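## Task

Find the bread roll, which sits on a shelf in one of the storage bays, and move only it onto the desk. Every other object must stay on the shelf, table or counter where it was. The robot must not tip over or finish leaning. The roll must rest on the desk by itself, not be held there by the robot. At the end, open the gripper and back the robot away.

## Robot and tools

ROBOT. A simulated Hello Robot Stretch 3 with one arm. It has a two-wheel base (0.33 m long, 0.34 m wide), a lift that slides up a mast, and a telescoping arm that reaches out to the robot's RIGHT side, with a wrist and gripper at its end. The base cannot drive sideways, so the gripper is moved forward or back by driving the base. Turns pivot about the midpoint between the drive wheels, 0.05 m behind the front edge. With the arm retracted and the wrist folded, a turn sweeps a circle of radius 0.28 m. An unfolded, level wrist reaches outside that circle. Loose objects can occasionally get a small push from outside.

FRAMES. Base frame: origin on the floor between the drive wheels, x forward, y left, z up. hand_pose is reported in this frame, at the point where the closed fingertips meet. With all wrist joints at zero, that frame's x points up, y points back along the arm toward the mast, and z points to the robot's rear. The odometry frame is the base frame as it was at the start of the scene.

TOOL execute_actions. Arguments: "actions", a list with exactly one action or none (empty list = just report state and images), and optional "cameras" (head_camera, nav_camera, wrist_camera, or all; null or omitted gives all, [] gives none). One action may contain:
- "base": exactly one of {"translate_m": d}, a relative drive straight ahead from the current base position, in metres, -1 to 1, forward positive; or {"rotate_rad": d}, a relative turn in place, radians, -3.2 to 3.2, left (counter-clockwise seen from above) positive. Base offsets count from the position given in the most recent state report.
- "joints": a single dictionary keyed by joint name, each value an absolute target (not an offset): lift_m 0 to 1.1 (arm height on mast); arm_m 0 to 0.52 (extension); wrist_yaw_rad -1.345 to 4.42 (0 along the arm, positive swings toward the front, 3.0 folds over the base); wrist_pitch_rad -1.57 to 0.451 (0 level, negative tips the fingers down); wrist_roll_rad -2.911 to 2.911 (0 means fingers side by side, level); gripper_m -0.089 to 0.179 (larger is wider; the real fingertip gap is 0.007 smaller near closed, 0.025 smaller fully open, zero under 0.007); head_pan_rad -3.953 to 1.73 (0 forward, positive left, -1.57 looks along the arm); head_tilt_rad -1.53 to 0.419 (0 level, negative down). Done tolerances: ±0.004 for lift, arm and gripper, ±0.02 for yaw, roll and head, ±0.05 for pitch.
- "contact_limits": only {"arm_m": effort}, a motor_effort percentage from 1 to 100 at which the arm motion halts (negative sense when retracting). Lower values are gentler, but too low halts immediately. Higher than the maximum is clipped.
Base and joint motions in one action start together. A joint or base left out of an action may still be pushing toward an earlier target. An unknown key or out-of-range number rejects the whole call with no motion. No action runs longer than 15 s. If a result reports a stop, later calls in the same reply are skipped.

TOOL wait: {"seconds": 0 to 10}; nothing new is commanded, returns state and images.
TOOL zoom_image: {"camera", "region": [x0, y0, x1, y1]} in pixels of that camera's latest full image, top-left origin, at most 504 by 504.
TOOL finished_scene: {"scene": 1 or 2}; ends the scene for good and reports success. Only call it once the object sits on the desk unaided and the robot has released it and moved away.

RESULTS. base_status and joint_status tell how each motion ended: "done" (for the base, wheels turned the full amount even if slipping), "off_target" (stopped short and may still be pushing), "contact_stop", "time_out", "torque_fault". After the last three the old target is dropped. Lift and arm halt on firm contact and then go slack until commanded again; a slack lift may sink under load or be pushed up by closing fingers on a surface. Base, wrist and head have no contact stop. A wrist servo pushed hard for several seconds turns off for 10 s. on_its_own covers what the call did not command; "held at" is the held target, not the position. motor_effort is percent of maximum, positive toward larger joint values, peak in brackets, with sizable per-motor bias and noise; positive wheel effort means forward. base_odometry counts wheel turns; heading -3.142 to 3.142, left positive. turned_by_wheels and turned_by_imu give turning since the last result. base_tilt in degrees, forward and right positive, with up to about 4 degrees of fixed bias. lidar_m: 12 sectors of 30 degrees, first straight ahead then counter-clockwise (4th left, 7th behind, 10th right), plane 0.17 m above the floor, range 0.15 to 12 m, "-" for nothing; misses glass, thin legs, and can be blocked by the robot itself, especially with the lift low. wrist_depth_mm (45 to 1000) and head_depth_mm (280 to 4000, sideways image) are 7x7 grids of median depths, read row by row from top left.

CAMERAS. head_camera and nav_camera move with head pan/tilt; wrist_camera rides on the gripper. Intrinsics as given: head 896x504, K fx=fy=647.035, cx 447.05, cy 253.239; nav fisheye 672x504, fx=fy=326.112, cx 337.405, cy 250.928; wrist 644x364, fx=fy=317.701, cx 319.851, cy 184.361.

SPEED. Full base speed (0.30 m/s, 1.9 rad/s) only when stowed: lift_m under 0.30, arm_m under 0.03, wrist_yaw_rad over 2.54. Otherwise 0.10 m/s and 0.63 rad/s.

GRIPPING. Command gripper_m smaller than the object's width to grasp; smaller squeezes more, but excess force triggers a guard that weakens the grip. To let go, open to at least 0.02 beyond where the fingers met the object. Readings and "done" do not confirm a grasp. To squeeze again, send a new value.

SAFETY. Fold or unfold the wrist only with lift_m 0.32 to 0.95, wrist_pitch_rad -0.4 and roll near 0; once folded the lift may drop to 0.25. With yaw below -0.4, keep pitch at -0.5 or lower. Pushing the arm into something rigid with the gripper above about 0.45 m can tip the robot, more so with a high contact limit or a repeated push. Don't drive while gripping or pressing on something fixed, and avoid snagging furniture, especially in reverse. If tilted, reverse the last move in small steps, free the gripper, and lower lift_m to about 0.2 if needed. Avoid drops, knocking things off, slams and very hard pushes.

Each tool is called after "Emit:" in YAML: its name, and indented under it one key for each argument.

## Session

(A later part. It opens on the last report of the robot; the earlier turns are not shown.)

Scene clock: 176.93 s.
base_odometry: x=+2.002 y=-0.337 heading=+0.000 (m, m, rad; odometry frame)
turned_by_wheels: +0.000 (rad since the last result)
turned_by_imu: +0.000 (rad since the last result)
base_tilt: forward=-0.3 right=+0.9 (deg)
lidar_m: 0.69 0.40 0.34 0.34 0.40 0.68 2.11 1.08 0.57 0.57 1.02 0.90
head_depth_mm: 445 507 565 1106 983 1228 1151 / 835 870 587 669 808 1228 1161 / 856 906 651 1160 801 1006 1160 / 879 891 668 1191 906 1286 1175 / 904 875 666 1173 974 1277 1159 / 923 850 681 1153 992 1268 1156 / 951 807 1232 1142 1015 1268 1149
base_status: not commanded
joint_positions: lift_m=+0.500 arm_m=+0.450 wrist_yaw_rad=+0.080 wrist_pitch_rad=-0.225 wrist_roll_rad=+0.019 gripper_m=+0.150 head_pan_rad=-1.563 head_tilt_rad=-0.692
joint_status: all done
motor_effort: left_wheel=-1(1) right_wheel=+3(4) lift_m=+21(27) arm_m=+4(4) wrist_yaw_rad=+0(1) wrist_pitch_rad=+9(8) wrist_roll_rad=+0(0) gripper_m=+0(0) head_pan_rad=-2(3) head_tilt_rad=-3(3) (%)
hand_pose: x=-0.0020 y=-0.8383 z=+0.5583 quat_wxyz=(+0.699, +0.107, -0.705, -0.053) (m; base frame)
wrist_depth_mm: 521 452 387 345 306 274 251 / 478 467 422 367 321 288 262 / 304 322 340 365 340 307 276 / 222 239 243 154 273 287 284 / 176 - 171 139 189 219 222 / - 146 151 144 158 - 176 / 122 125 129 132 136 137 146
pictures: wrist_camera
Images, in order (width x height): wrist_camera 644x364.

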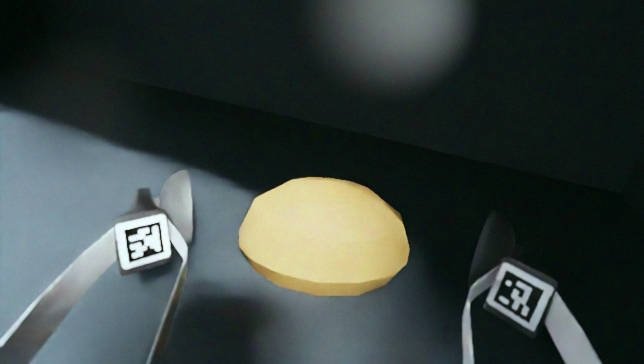

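Emit:
execute_actions:
  actions:
    - {"joints":{"gripper_m":0.03}}
  cameras: []

Emit:
execute_actions:
  actions:
    - {"joints":{"lift_m":0.56,"arm_m":0.0}}
  cameras: ["wrist_camera"]

Scene clock: 185.63 s.
base_odometry: x=+2.002 y=-0.337 heading=+0.000 (m, m, rad; odometry frame)
turned_by_wheels: +0.000 (rad since the last result)
turned_by_imu: -0.001 (rad since the last result)
base_tilt: forward=-0.3 right=+0.8 (deg)
lidar_m: 0.69 0.40 0.34 0.34 0.39 0.68 2.11 1.09 0.57 0.57 1.02 0.90
head_depth_mm: 444 508 566 1114 988 1226 1151 / 830 868 588 671 810 1229 1162 / 854 907 650 1162 802 1000 1163 / 878 895 669 1191 904 1289 1179 / 901 872 665 1174 971 1279 1168 / 925 853 684 1156 994 1262 1156 / 951 806 1232 1141 1011 1273 1149
base_status: not commanded
joint_positions: lift_m=+0.500 arm_m=+0.450 wrist_yaw_rad=+0.080 wrist_pitch_rad=-0.224 wrist_roll_rad=+0.019 gripper_m=+0.031 head_pan_rad=-1.563 head_tilt_rad=-0.692
joint_status: all done
motor_effort: left_wheel=-1(1) right_wheel=+3(3) lift_m=+20(20) arm_m=+4(4) wrist_yaw_rad=+1(2) wrist_pitch_rad=+8(8) wrist_roll_rad=+0(0) gripper_m=-19(100) head_pan_rad=-2(2) head_tilt_rad=-3(3) (%)
hand_pose: x=-0.0020 y=-0.8384 z=+0.5585 quat_wxyz=(+0.699, +0.107, -0.705, -0.052) (m; base frame)
wrist_depth_mm: 524 451 387 341 303 274 250 / 481 475 421 363 325 288 263 / 309 325 344 365 342 307 274 / 223 231 253 158 274 291 282 / 176 183 149 139 145 213 222 / 144 147 151 144 150 172 176 / 123 125 130 132 136 142 144
pictures: none
No camera images: the call's "cameras" was empty. Leave "cameras" out to get every camera's image.

Scene clock: 190.13 s.
base_odometry: x=+2.002 y=-0.337 heading=+0.000 (m, m, rad; odometry frame)
turned_by_wheels: +0.000 (rad since the last result)
turned_by_imu: -0.001 (rad since the last result)
base_tilt: forward=-0.2 right=+0.9 (deg)
lidar_m: 0.69 0.40 0.34 0.34 0.39 0.68 2.10 1.08 0.57 0.57 1.02 0.90
head_depth_mm: 444 507 566 1109 987 1231 1149 / 833 872 588 672 811 1227 1147 / 857 908 651 1162 913 1003 1158 / 876 894 670 1191 954 1287 1181 / 903 874 666 1169 971 1286 1196 / 927 854 684 1159 993 1263 1159 / 948 805 1236 1138 1011 1274 1148
base_status: not commanded
joint_positions: lift_m=+0.560 arm_m=+0.001 wrist_yaw_rad=+0.080 wrist_pitch_rad=-0.224 wrist_roll_rad=+0.019 gripper_m=+0.031 head_pan_rad=-1.563 head_tilt_rad=-0.692
joint_status: all done
motor_effort: left_wheel=-1(1) right_wheel=+4(3) lift_m=+33(36) arm_m=-3(7) wrist_yaw_rad=+2(0) wrist_pitch_rad=+8(8) wrist_roll_rad=+0(0) gripper_m=-19(19) head_pan_rad=-3(3) head_tilt_rad=-3(3) (%)
hand_pose: x=-0.0020 y=-0.3892 z=+0.6180 quat_wxyz=(+0.699, +0.107, -0.705, -0.052) (m; base frame)
wrist_depth_mm: 652 824 885 797 694 614 243 / 671 779 904 843 735 368 254 / 701 542 523 563 620 290 262 / 742 952 - 160 413 320 282 / 817 922 150 139 144 338 311 / 829 831 811 143 820 344 313 / 752 762 717 716 641 429 752
pictures: wrist_camera
Images, in order (width x height): wrist_camera 644x364.

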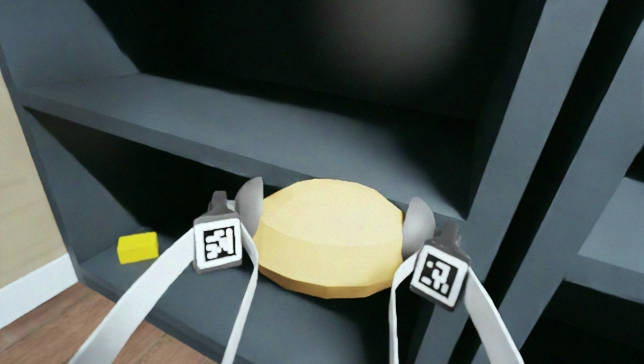

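Got it. Stow and back out.

Emit:
execute_actions:
  actions:
    - {"joints":{"wrist_pitch_rad":-0.4,"wrist_yaw_rad":3.0}}
  cameras: []

Emit:
execute_actions:
  actions:
    - {"base":{"translate_m":-1.0},"joints":{"lift_m":0.28}}
  cameras: []

Emit:
execute_actions:
  actions:
    - {"base":{"translate_m":-0.6}}
  cameras: []

Emit:
execute_actions:
  actions:
    - {"base":{"rotate_rad":1.57},"joints":{"head_pan_rad":0,"head_tilt_rad":-0.3}}
  cameras: ["nav_camera"]

Scene clock: 202.57 s.
base_odometry: x=+2.002 y=-0.337 heading=+0.000 (m, m, rad; odometry frame)
turned_by_wheels: +0.000 (rad since the last result)
turned_by_imu: -0.001 (rad since the last result)
base_tilt: forward=-0.2 right=+0.7 (deg)
lidar_m: 0.69 0.40 0.34 0.34 0.39 0.68 2.11 1.08 0.57 0.57 1.02 0.90
head_depth_mm: 445 508 566 1113 988 1228 1157 / 834 871 587 671 809 1227 1148 / 859 908 652 1165 913 1001 1161 / 882 895 669 1188 958 1281 1178 / 900 873 667 1170 973 1273 1168 / 924 853 683 1152 991 1265 1159 / 950 806 1237 1140 1012 1273 1147
base_status: not commanded
joint_positions: lift_m=+0.560 arm_m=+0.000 wrist_yaw_rad=+2.998 wrist_pitch_rad=-0.416 wrist_roll_rad=+0.019 gripper_m=+0.031 head_pan_rad=-1.563 head_tilt_rad=-0.692
joint_status: all done
motor_effort: left_wheel=+0(1) right_wheel=+3(3) lift_m=+33(33) arm_m=-3(3) wrist_yaw_rad=+3(5) wrist_pitch_rad=+6(7) wrist_roll_rad=+0(0) gripper_m=-19(19) head_pan_rad=-3(2) head_tilt_rad=-3(3) (%)
hand_pose: x=+0.0109 y=+0.0768 z=+0.5728 quat_wxyz=(+0.197, +0.707, +0.094, +0.673) (m; base frame)
wrist_depth_mm: 439 427 383 367 340 321 303 / 500 471 419 409 373 352 330 / 582 528 467 450 410 383 359 / 676 617 516 160 455 431 399 / 819 720 - 139 146 480 442 / 739 756 741 144 630 540 505 / 659 675 694 696 678 634 580
pictures: none
No camera images: the call's "cameras" was empty. Leave "cameras" out to get every camera's image.

Scene clock: 209.13 s.
base_odometry: x=+1.002 y=-0.336 heading=-0.001 (m, m, rad; odometry frame)
turned_by_wheels: +0.000 (rad since the last result)
turned_by_imu: +0.000 (rad since the last result)
base_tilt: forward=-0.3 right=+0.8 (deg)
lidar_m: 1.20 0.69 0.59 3.08 2.18 1.87 1.59 0.91 0.78 0.32 0.89 0.93
head_depth_mm: 622 689 773 880 1031 1228 1204 / - - 757 914 1064 1276 1189 / 635 705 314 352 433 1285 1186 / 653 731 613 467 444 748 717 / 670 740 604 462 898 796 1039 / 687 756 594 456 915 788 1050 / 705 770 584 450 930 781 1080
base_status: done
joint_positions: lift_m=+0.280 arm_m=+0.000 wrist_yaw_rad=+2.999 wrist_pitch_rad=-0.418 wrist_roll_rad=+0.019 gripper_m=+0.031 head_pan_rad=-1.563 head_tilt_rad=-0.692
joint_status: all done
motor_effort: left_wheel=-1(7) right_wheel=+3(6) lift_m=+21(28) arm_m=-2(3) wrist_yaw_rad=+2(2) wrist_pitch_rad=+6(6) wrist_roll_rad=+0(0) gripper_m=-19(19) head_pan_rad=-2(2) head_tilt_rad=-2(3) (%)
hand_pose: x=+0.0107 y=+0.0766 z=+0.2929 quat_wxyz=(+0.197, +0.706, +0.095, +0.673) (m; base frame)
wrist_depth_mm: - - - - 576 537 510 / 995 - - - 624 593 549 / 754 771 813 835 688 643 609 / 612 640 - 161 699 692 655 / 518 537 - 139 145 582 602 / 452 - - 141 457 496 501 / - - - - 418 431 443
pictures: none
No camera images: the call's "cameras" was empty. Leave "cameras" out to get every camera's image.

Scene clock: 212.77 s.
base_odometry: x=+0.402 y=-0.336 heading=-0.001 (m, m, rad; odometry frame)
turned_by_wheels: +0.000 (rad since the last result)
turned_by_imu: +0.000 (rad since the last result)
base_tilt: forward=-0.3 right=+0.8 (deg)
lidar_m: 1.51 0.95 1.16 2.58 1.52 1.29 1.29 0.73 0.63 0.63 0.68 0.61
head_depth_mm: 493 548 616 700 816 976 1150 / 505 562 633 726 849 1022 1176 / 518 578 654 752 886 1076 1178 / 531 594 674 782 922 1130 1175 / 544 612 696 807 964 1193 1167 / 558 629 721 842 1009 1249 1153 / 574 647 746 875 1064 1277 1150
base_status: done
joint_positions: lift_m=+0.280 arm_m=+0.000 wrist_yaw_rad=+2.999 wrist_pitch_rad=-0.418 wrist_roll_rad=+0.019 gripper_m=+0.031 head_pan_rad=-1.563 head_tilt_rad=-0.692
joint_status: not commanded
motor_effort: left_wheel=-1(7) right_wheel=+3(6) lift_m=+21(21) arm_m=-4(2) wrist_yaw_rad=+2(3) wrist_pitch_rad=+6(6) wrist_roll_rad=+0(0) gripper_m=-19(19) head_pan_rad=-2(3) head_tilt_rad=-3(3) (%)
hand_pose: x=+0.0107 y=+0.0766 z=+0.2929 quat_wxyz=(+0.197, +0.706, +0.095, +0.673) (m; base frame)
wrist_depth_mm: - - - - - - 974 / 999 - - - - - 917 / 747 766 829 835 871 917 822 / 614 636 - 160 676 705 717 / 517 529 - 139 145 584 601 / 459 - - 141 451 499 500 / - - - - 420 427 439
pictures: none
No camera images: the call's "cameras" was empty. Leave "cameras" out to get every camera's image.

Scene clock: 214.93 s.
base_odometry: x=+0.402 y=-0.336 heading=+1.569 (m, m, rad; odometry frame)
turned_by_wheels: +1.570 (rad since the last result)
turned_by_imu: +1.576 (rad since the last result)
base_tilt: forward=-0.3 right=+0.7 (deg)
lidar_m: 2.58 1.52 1.29 1.29 0.74 0.63 0.63 0.68 0.61 1.52 0.95 1.16
head_depth_mm: 3444 3603 3820 3905 2772 1994 1540 / 3513 3712 3912 3723 2744 1958 1531 / 3597 3765 - - 2699 1944 1517 / 3617 3879 - 3871 2629 1921 1496 / 3512 3796 3735 3345 2608 1893 1493 / 2768 2906 2981 3222 2568 1886 1478 / 2231 2335 2448 2545 2463 1863 1468
base_status: done
joint_positions: lift_m=+0.280 arm_m=+0.001 wrist_yaw_rad=+2.999 wrist_pitch_rad=-0.418 wrist_roll_rad=+0.019 gripper_m=+0.031 head_pan_rad=-0.007 head_tilt_rad=-0.309
joint_status: all done
motor_effort: left_wheel=-1(5) right_wheel=+3(10) lift_m=+21(21) arm_m=-2(3) wrist_yaw_rad=+2(1) wrist_pitch_rad=+6(6) wrist_roll_rad=+0(0) gripper_m=-18(19) head_pan_rad=+2(25) head_tilt_rad=+4(23) (%)
hand_pose: x=+0.0107 y=+0.0766 z=+0.2929 quat_wxyz=(+0.197, +0.706, +0.095, +0.673) (m; base frame)
wrist_depth_mm: 605 732 - - - - - / 627 757 - - - - - / 656 773 830 834 856 897 959 / 604 634 - 160 696 710 735 / 514 533 - 139 145 594 592 / 459 - - 141 453 495 511 / - - - - 424 434 436
pictures: nav_camera (sideways: a quarter turn counterclockwise sets it upright)
Images, in order (width x height): nav_camera 672x504.

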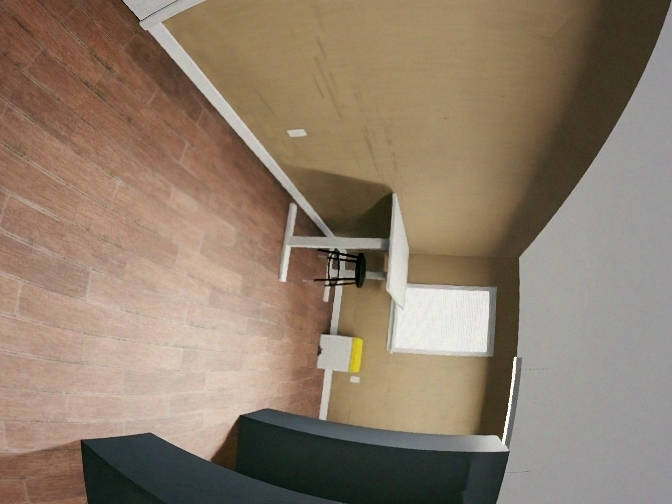

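Emit:
execute_actions:
  actions:
    - {"base":{"translate_m":1.0}}
  cameras: []

Emit:
execute_actions:
  actions:
    - {"base":{"translate_m":1.0}}
  cameras: ["nav_camera"]

Scene clock: 226.13 s.
base_odometry: x=+0.404 y=+0.664 heading=+1.569 (m, m, rad; odometry frame)
turned_by_wheels: +0.000 (rad since the last result)
turned_by_imu: -0.002 (rad since the last result)
base_tilt: forward=-0.3 right=+0.8 (deg)
lidar_m: 1.58 1.23 1.06 1.06 1.20 1.60 1.60 1.41 0.84 0.83 1.42 1.65
head_depth_mm: 2613 2781 2873 2994 2762 1985 1546 / 2695 2826 2973 3067 2743 1959 1537 / 2738 2872 3016 3252 2687 1950 1519 / 2805 2947 3030 3181 2520 1923 1506 / 2783 2958 2866 2424 2491 1910 1480 / 2219 2353 2297 1636 2338 1806 1481 / 1802 1898 1901 2058 2205 1856 1465
base_status: done
joint_positions: lift_m=+0.280 arm_m=+0.001 wrist_yaw_rad=+2.999 wrist_pitch_rad=-0.418 wrist_roll_rad=+0.019 gripper_m=+0.031 head_pan_rad=-0.007 head_tilt_rad=-0.309
joint_status: not commanded
motor_effort: left_wheel=-1(4) right_wheel=+3(9) lift_m=+21(20) arm_m=-3(3) wrist_yaw_rad=+1(2) wrist_pitch_rad=+6(6) wrist_roll_rad=+0(0) gripper_m=-19(19) head_pan_rad=+2(2) head_tilt_rad=+4(4) (%)
hand_pose: x=+0.0107 y=+0.0766 z=+0.2929 quat_wxyz=(+0.197, +0.706, +0.095, +0.673) (m; base frame)
wrist_depth_mm: - - - - 976 936 898 / 994 984 - - - - 947 / 750 785 829 837 884 912 971 / 616 627 - 160 690 718 743 / 514 541 - 139 145 580 608 / 457 - - 141 453 492 507 / - - - - 421 427 430
pictures: none
No camera images: the call's "cameras" was empty. Leave "cameras" out to get every camera's image.

Scene clock: 231.13 s.
base_odometry: x=+0.406 y=+1.664 heading=+1.569 (m, m, rad; odometry frame)
turned_by_wheels: +0.000 (rad since the last result)
turned_by_imu: -0.002 (rad since the last result)
base_tilt: forward=-0.2 right=+0.9 (deg)
lidar_m: 1.07 0.61 0.81 0.81 0.93 1.60 2.36 1.31 2.09 1.10 1.25 1.83
head_depth_mm: 1803 1907 1999 2122 2176 1903 1541 / 1861 1953 2049 2158 2286 1950 1526 / 1876 1994 2086 1211 742 554 1391 / 1930 2019 2109 1186 730 527 1377 / 1962 2083 2175 1156 718 520 1406 / 1696 1797 1861 1130 708 515 1390 / 1388 1449 1524 1102 695 508 1418
base_status: done
joint_positions: lift_m=+0.280 arm_m=+0.001 wrist_yaw_rad=+2.999 wrist_pitch_rad=-0.418 wrist_roll_rad=+0.019 gripper_m=+0.031 head_pan_rad=-0.007 head_tilt_rad=-0.309
joint_status: not commanded
motor_effort: left_wheel=-1(4) right_wheel=+3(9) lift_m=+21(21) arm_m=-3(3) wrist_yaw_rad=+2(2) wrist_pitch_rad=+6(6) wrist_roll_rad=+0(0) gripper_m=-19(19) head_pan_rad=+2(2) head_tilt_rad=+4(4) (%)
hand_pose: x=+0.0107 y=+0.0766 z=+0.2929 quat_wxyz=(+0.197, +0.706, +0.095, +0.673) (m; base frame)
wrist_depth_mm: 981 992 845 817 770 713 687 / 987 988 928 908 854 799 748 / 758 764 826 845 862 853 800 / 608 626 - 160 683 715 706 / 518 531 - 139 145 581 599 / 454 - - 141 454 497 506 / - - - - 417 432 434
pictures: nav_camera (sideways: a quarter turn counterclockwise sets it upright)
Images, in order (width x height): nav_camera 672x504.

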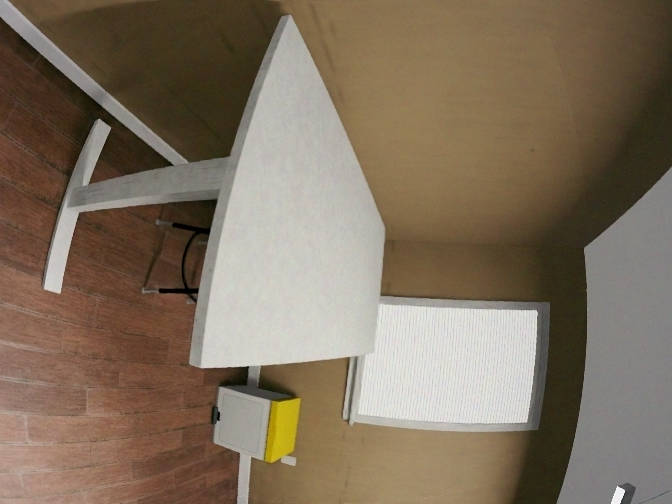

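Desk right in front. Turn left so arm faces it.

Emit:
execute_actions:
  actions:
    - {"base":{"rotate_rad":1.57},"joints":{"lift_m":0.9}}
  cameras: []

Emit:
execute_actions:
  actions:
    - {"joints":{"wrist_yaw_rad":0,"wrist_pitch_rad":-0.2,"arm_m":0.4,"lift_m":0.84}}
  cameras: ["wrist_camera"]

Scene clock: 251.23 s.
base_odometry: x=+0.406 y=+1.664 heading=+3.139 (m, m, rad; odometry frame)
turned_by_wheels: +1.570 (rad since the last result)
turned_by_imu: +1.577 (rad since the last result)
base_tilt: forward=-0.2 right=+0.8 (deg)
lidar_m: 0.81 0.93 1.60 2.37 1.31 2.08 1.10 1.25 1.82 1.07 0.61 0.81
head_depth_mm: 648 680 717 756 799 847 905 / 661 693 731 774 819 871 928 / 675 709 747 791 840 897 959 / 689 725 767 814 863 922 987 / 703 744 783 830 886 945 1013 / 718 760 804 851 904 971 1042 / 733 776 825 878 936 1001 1080
base_status: done
joint_positions: lift_m=+0.900 arm_m=+0.001 wrist_yaw_rad=+2.999 wrist_pitch_rad=-0.419 wrist_roll_rad=+0.019 gripper_m=+0.031 head_pan_rad=-0.007 head_tilt_rad=-0.309
joint_status: all done
motor_effort: left_wheel=-1(6) right_wheel=+3(9) lift_m=+33(34) arm_m=-3(2) wrist_yaw_rad=+2(2) wrist_pitch_rad=+6(6) wrist_roll_rad=+0(0) gripper_m=-18(19) head_pan_rad=+2(1) head_tilt_rad=+3(4) (%)
hand_pose: x=+0.0107 y=+0.0766 z=+0.9122 quat_wxyz=(+0.197, +0.706, +0.096, +0.673) (m; base frame)
wrist_depth_mm: - - - - - - - / - - - - - - - / - - - - - - - / - - - 160 - - - / - - - 139 145 - - / - - - 144 - - - / - 997 - - - - -
pictures: none
No camera images: the call's "cameras" was empty. Leave "cameras" out to get every camera's image.

Scene clock: 254.90 s.
base_odometry: x=+0.406 y=+1.664 heading=+3.139 (m, m, rad; odometry frame)
turned_by_wheels: +0.000 (rad since the last result)
turned_by_imu: +0.055 (rad since the last result)
base_tilt: forward=-0.1 right=+0.9 (deg)
lidar_m: 0.80 0.95 1.67 2.37 1.32 2.10 1.11 2.46 1.83 0.61 0.61 0.80
head_depth_mm: 641 670 706 743 782 832 882 / 656 689 725 764 807 856 914 / 674 708 745 786 832 885 947 / 693 726 769 811 860 919 986 / 711 748 789 836 890 948 1015 / 731 771 815 864 924 989 1058 / 752 792 841 897 954 1029 1105
base_status: not commanded
joint_positions: lift_m=+0.839 arm_m=+0.166 wrist_yaw_rad=+0.015 wrist_pitch_rad=-0.381 wrist_roll_rad=+0.022 gripper_m=+0.031 head_pan_rad=-0.006 head_tilt_rad=-0.307
joint_status: arm_m contact_stop (moved +0.165 of +0.399); wrist_pitch_rad off_target (ended at -0.381, target -0.200); the others done
on_its_own: arm_m is slack since a contact_stop, until your next command for it (your +0.400 is given up); wrist_yaw_rad is at rest, and its effort (-18) is outside its rest range (-12 to +12); wrist_pitch_rad is at rest, and its effort (+61) is outside its rest range (-20 to +32)
motor_effort: left_wheel=+3(11) right_wheel=-7(19) lift_m=+45(49) arm_m=+3(39) wrist_yaw_rad=-18(90) wrist_pitch_rad=+61(83) wrist_roll_rad=-1(8) gripper_m=-19(20) head_pan_rad=+1(2) head_tilt_rad=+3(4) (%)
hand_pose: x=-0.0181 y=-0.5398 z=+0.8602 quat_wxyz=(+0.688, +0.138, -0.700, -0.131) (m; base frame)
wrist_depth_mm: 95 90 97 106 117 130 148 / - 60 63 66 70 75 80 / - 48 49 50 51 52 55 / - - - - - - - / - - - - - - - / - - - - - - - / - - - - - - -
pictures: wrist_camera
Images, in order (width x height): wrist_camera 644x364.

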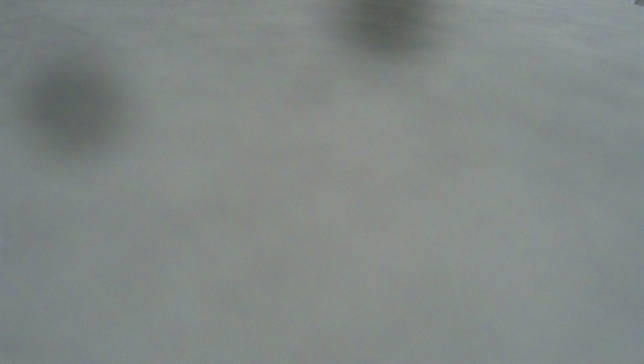

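Desk is taller (~0.95). Retract, raise.

Emit:
execute_actions:
  actions:
    - {"joints":{"arm_m":0.0}}
  cameras: []

Emit:
execute_actions:
  actions:
    - {"joints":{"lift_m":1.05,"wrist_pitch_rad":-0.2}}
  cameras: []

Emit:
execute_actions:
  actions:
    - {"joints":{"arm_m":0.4}}
  cameras: ["wrist_camera"]

Scene clock: 265.27 s.
base_odometry: x=+0.406 y=+1.664 heading=+3.139 (m, m, rad; odometry frame)
turned_by_wheels: +0.000 (rad since the last result)
turned_by_imu: -0.002 (rad since the last result)
base_tilt: forward=-0.2 right=+0.8 (deg)
lidar_m: 0.80 0.95 1.68 2.36 1.31 2.10 1.11 2.47 1.83 0.61 0.61 0.80
head_depth_mm: 640 672 706 742 784 830 883 / 657 691 724 764 808 858 914 / 674 710 743 788 834 885 946 / 690 729 769 814 862 918 983 / 710 748 793 838 891 950 1019 / 731 770 818 862 925 985 1060 / 752 795 845 897 955 1027 1111
base_status: not commanded
joint_positions: lift_m=+0.840 arm_m=+0.001 wrist_yaw_rad=+0.001 wrist_pitch_rad=-0.388 wrist_roll_rad=+0.022 gripper_m=+0.031 head_pan_rad=-0.006 head_tilt_rad=-0.307
joint_status: all done
on_its_own: wrist_pitch_rad is held at -0.370, not at your -0.200, by its stall guard, which is not easing now
motor_effort: left_wheel=+0(0) right_wheel=+2(2) lift_m=+34(34) arm_m=-4(0) wrist_yaw_rad=-1(3) wrist_pitch_rad=+6(6) wrist_roll_rad=-1(1) gripper_m=-19(18) head_pan_rad=+2(2) head_tilt_rad=+3(3) (%)
hand_pose: x=-0.0213 y=-0.3736 z=+0.8592 quat_wxyz=(+0.687, +0.135, -0.701, -0.138) (m; base frame)
wrist_depth_mm: 601 202 171 156 144 150 198 / 642 397 - - 151 134 122 / 679 779 - - - - - / 716 886 493 159 - - - / 749 978 149 139 145 - - / 788 998 676 144 - - - / 839 920 928 985 - - -
pictures: none
No camera images: the call's "cameras" was empty. Leave "cameras" out to get every camera's image.

Scene clock: 268.00 s.
base_odometry: x=+0.406 y=+1.664 heading=+3.139 (m, m, rad; odometry frame)
turned_by_wheels: +0.000 (rad since the last result)
turned_by_imu: +0.000 (rad since the last result)
base_tilt: forward=-0.2 right=+0.8 (deg)
lidar_m: 0.80 0.96 1.68 2.36 1.31 2.10 1.11 2.47 1.83 0.61 0.61 0.80
head_depth_mm: 641 673 706 741 785 829 884 / 657 690 726 763 811 859 914 / 674 708 745 787 834 885 946 / 691 728 768 813 864 919 983 / 711 747 792 839 890 954 1023 / 731 773 816 867 923 989 1059 / 752 795 844 896 954 1026 1108
base_status: not commanded
joint_positions: lift_m=+1.050 arm_m=+0.000 wrist_yaw_rad=+0.001 wrist_pitch_rad=-0.230 wrist_roll_rad=+0.024 gripper_m=+0.031 head_pan_rad=-0.006 head_tilt_rad=-0.307
joint_status: all done
motor_effort: left_wheel=+0(1) right_wheel=+2(2) lift_m=+33(39) arm_m=+0(4) wrist_yaw_rad=-1(1) wrist_pitch_rad=+10(31) wrist_roll_rad=-2(3) gripper_m=-19(19) head_pan_rad=+2(1) head_tilt_rad=+3(3) (%)
hand_pose: x=-0.0213 y=-0.3893 z=+1.1065 quat_wxyz=(+0.694, +0.081, -0.711, -0.082) (m; base frame)
wrist_depth_mm: 627 790 - - - - - / 653 832 - - - - - / 627 684 731 792 837 - - / 469 499 539 160 579 - - / 392 387 150 139 144 - - / 744 340 316 143 316 - - / 793 - 431 283 289 - -
pictures: none
No camera images: the call's "cameras" was empty. Leave "cameras" out to get every camera's image.

Scene clock: 272.13 s.
base_odometry: x=+0.406 y=+1.664 heading=+3.139 (m, m, rad; odometry frame)
turned_by_wheels: +0.000 (rad since the last result)
turned_by_imu: -0.001 (rad since the last result)
base_tilt: forward=-0.3 right=+0.9 (deg)
lidar_m: 0.80 0.95 1.68 2.37 1.31 2.10 1.11 2.48 1.83 0.61 0.61 0.80
head_depth_mm: 641 670 706 741 785 830 882 / 656 690 726 766 808 858 913 / 674 709 746 787 835 886 947 / 691 729 768 810 859 920 981 / 711 749 791 841 890 950 1021 / 731 771 816 864 920 986 1056 / 751 794 841 893 955 1029 1107
base_status: not commanded
joint_positions: lift_m=+1.050 arm_m=+0.400 wrist_yaw_rad=+0.001 wrist_pitch_rad=-0.230 wrist_roll_rad=+0.024 gripper_m=+0.031 head_pan_rad=-0.006 head_tilt_rad=-0.307
joint_status: all done
motor_effort: left_wheel=+0(0) right_wheel=+1(2) lift_m=+33(33) arm_m=+4(0) wrist_yaw_rad=+1(1) wrist_pitch_rad=+10(10) wrist_roll_rad=-2(2) gripper_m=-19(19) head_pan_rad=+1(2) head_tilt_rad=+3(3) (%)
hand_pose: x=-0.0213 y=-0.7887 z=+1.1065 quat_wxyz=(+0.694, +0.081, -0.710, -0.082) (m; base frame)
wrist_depth_mm: 523 658 936 - - - - / 542 693 977 - - - - / 557 647 716 771 829 - - / 465 485 535 160 565 628 - / 371 389 149 139 145 450 - / 305 309 316 143 316 361 - / 259 266 270 279 287 299 -
pictures: wrist_camera
Images, in order (width x height): wrist_camera 644x364.

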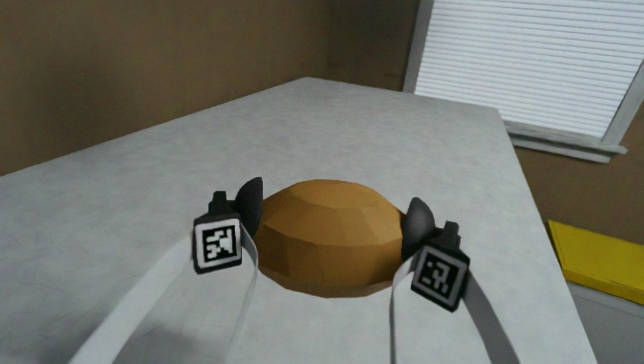

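Emit:
execute_actions:
  actions:
    - {"joints":{"lift_m":0.94}}
  cameras: []

Emit:
execute_actions:
  actions:
    - {"joints":{"gripper_m":0.15}}
  cameras: []

Emit:
execute_actions:
  actions:
    - {"joints":{"lift_m":1.05,"arm_m":0.0}}
  cameras: ["wrist_camera"]

Emit:
finished_scene:
  scene: 1

Scene clock: 284.53 s.
base_odometry: x=+0.406 y=+1.664 heading=+3.139 (m, m, rad; odometry frame)
turned_by_wheels: +0.000 (rad since the last result)
turned_by_imu: -0.001 (rad since the last result)
base_tilt: forward=-0.1 right=+0.8 (deg)
lidar_m: 0.80 0.96 1.68 2.36 1.32 2.10 1.11 2.47 1.83 0.62 0.61 0.80
head_depth_mm: 640 672 707 743 782 832 883 / 657 690 726 764 807 855 915 / 674 707 744 788 832 887 946 / 693 730 767 813 861 920 981 / 710 747 791 838 891 951 1024 / 730 771 815 864 923 989 1055 / 753 794 843 896 956 1028 1104
base_status: not commanded
joint_positions: lift_m=+0.940 arm_m=+0.400 wrist_yaw_rad=+0.001 wrist_pitch_rad=-0.230 wrist_roll_rad=+0.024 gripper_m=+0.031 head_pan_rad=-0.006 head_tilt_rad=-0.307
joint_status: all done
motor_effort: left_wheel=+0(1) right_wheel=+2(1) lift_m=+21(32) arm_m=+2(3) wrist_yaw_rad=+0(0) wrist_pitch_rad=+10(10) wrist_roll_rad=-2(2) gripper_m=-19(19) head_pan_rad=+1(2) head_tilt_rad=+3(3) (%)
hand_pose: x=-0.0213 y=-0.7887 z=+0.9971 quat_wxyz=(+0.694, +0.081, -0.710, -0.082) (m; base frame)
wrist_depth_mm: 521 661 898 - - - - / 527 626 689 775 913 - - / 364 379 409 441 480 519 - / 266 274 302 161 323 335 - / 209 217 149 138 145 251 263 / 172 176 177 144 177 203 206 / 147 150 153 157 162 167 170
pictures: none
No camera images: the call's "cameras" was empty. Leave "cameras" out to get every camera's image.

Scene clock: 286.23 s.
base_odometry: x=+0.406 y=+1.664 heading=+3.139 (m, m, rad; odometry frame)
turned_by_wheels: +0.000 (rad since the last result)
turned_by_imu: +0.000 (rad since the last result)
base_tilt: forward=-0.2 right=+0.8 (deg)
lidar_m: 0.80 0.95 1.68 2.37 1.32 2.10 1.11 2.47 1.82 0.61 0.61 0.80
head_depth_mm: 640 670 704 744 784 828 881 / 657 689 726 763 809 857 914 / 674 708 745 787 833 889 945 / 692 729 771 810 863 919 986 / 712 749 791 838 891 951 1019 / 731 771 815 864 922 988 1056 / 750 795 844 894 957 1027 1109
base_status: not commanded
joint_positions: lift_m=+0.940 arm_m=+0.400 wrist_yaw_rad=+0.001 wrist_pitch_rad=-0.227 wrist_roll_rad=+0.024 gripper_m=+0.150 head_pan_rad=-0.006 head_tilt_rad=-0.307
joint_status: all done
motor_effort: left_wheel=+0(0) right_wheel=+2(2) lift_m=+20(21) arm_m=+4(4) wrist_yaw_rad=+0(0) wrist_pitch_rad=+9(10) wrist_roll_rad=-2(2) gripper_m=+0(100) head_pan_rad=+2(2) head_tilt_rad=+3(3) (%)
hand_pose: x=-0.0213 y=-0.7889 z=+0.9978 quat_wxyz=(+0.694, +0.080, -0.711, -0.081) (m; base frame)
wrist_depth_mm: 525 660 906 - - - - / 531 620 705 806 933 - - / 367 386 414 436 474 526 - / 268 286 290 306 321 340 - / 211 - 225 156 243 262 264 / - 176 176 145 182 - 208 / 145 149 155 151 161 163 173
pictures: none
No camera images: the call's "cameras" was empty. Leave "cameras" out to get every camera's image.

Scene clock: 290.37 s.
base_odometry: x=+0.406 y=+1.664 heading=+3.139 (m, m, rad; odometry frame)
turned_by_wheels: +0.000 (rad since the last result)
turned_by_imu: -0.001 (rad since the last result)
base_tilt: forward=-0.3 right=+0.9 (deg)
lidar_m: 0.80 0.95 1.68 2.36 1.31 2.10 1.11 2.47 1.83 0.61 0.61 0.80
head_depth_mm: 640 672 705 744 783 828 885 / 657 690 726 764 807 859 910 / 674 710 746 787 833 888 946 / 691 727 769 812 863 916 980 / 710 748 790 839 889 950 1022 / 731 769 812 868 922 984 1061 / 753 795 844 896 956 1026 1106
base_status: not commanded
joint_positions: lift_m=+1.050 arm_m=+0.001 wrist_yaw_rad=+0.000 wrist_pitch_rad=-0.225 wrist_roll_rad=+0.023 gripper_m=+0.150 head_pan_rad=-0.006 head_tilt_rad=-0.307
joint_status: all done
motor_effort: left_wheel=-1(0) right_wheel=+2(1) lift_m=+33(33) arm_m=-3(0) wrist_yaw_rad=-1(0) wrist_pitch_rad=+9(9) wrist_roll_rad=-1(2) gripper_m=+0(0) head_pan_rad=+2(2) head_tilt_rad=+3(3) (%)
hand_pose: x=-0.0214 y=-0.3899 z=+1.1077 quat_wxyz=(+0.695, +0.079, -0.710, -0.081) (m; base frame)
wrist_depth_mm: 612 783 - - - - - / 641 847 - - - - - / 635 694 748 779 865 - - / 476 515 534 546 586 - - / 385 - 400 419 436 - - / 704 340 329 339 348 - - / 826 - 307 284 290 - -
pictures: wrist_camera
Images, in order (width x height): wrist_camera 644x364.

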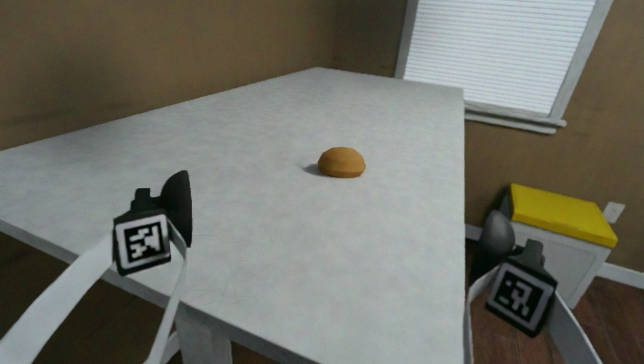

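The scene is finished: the task was done.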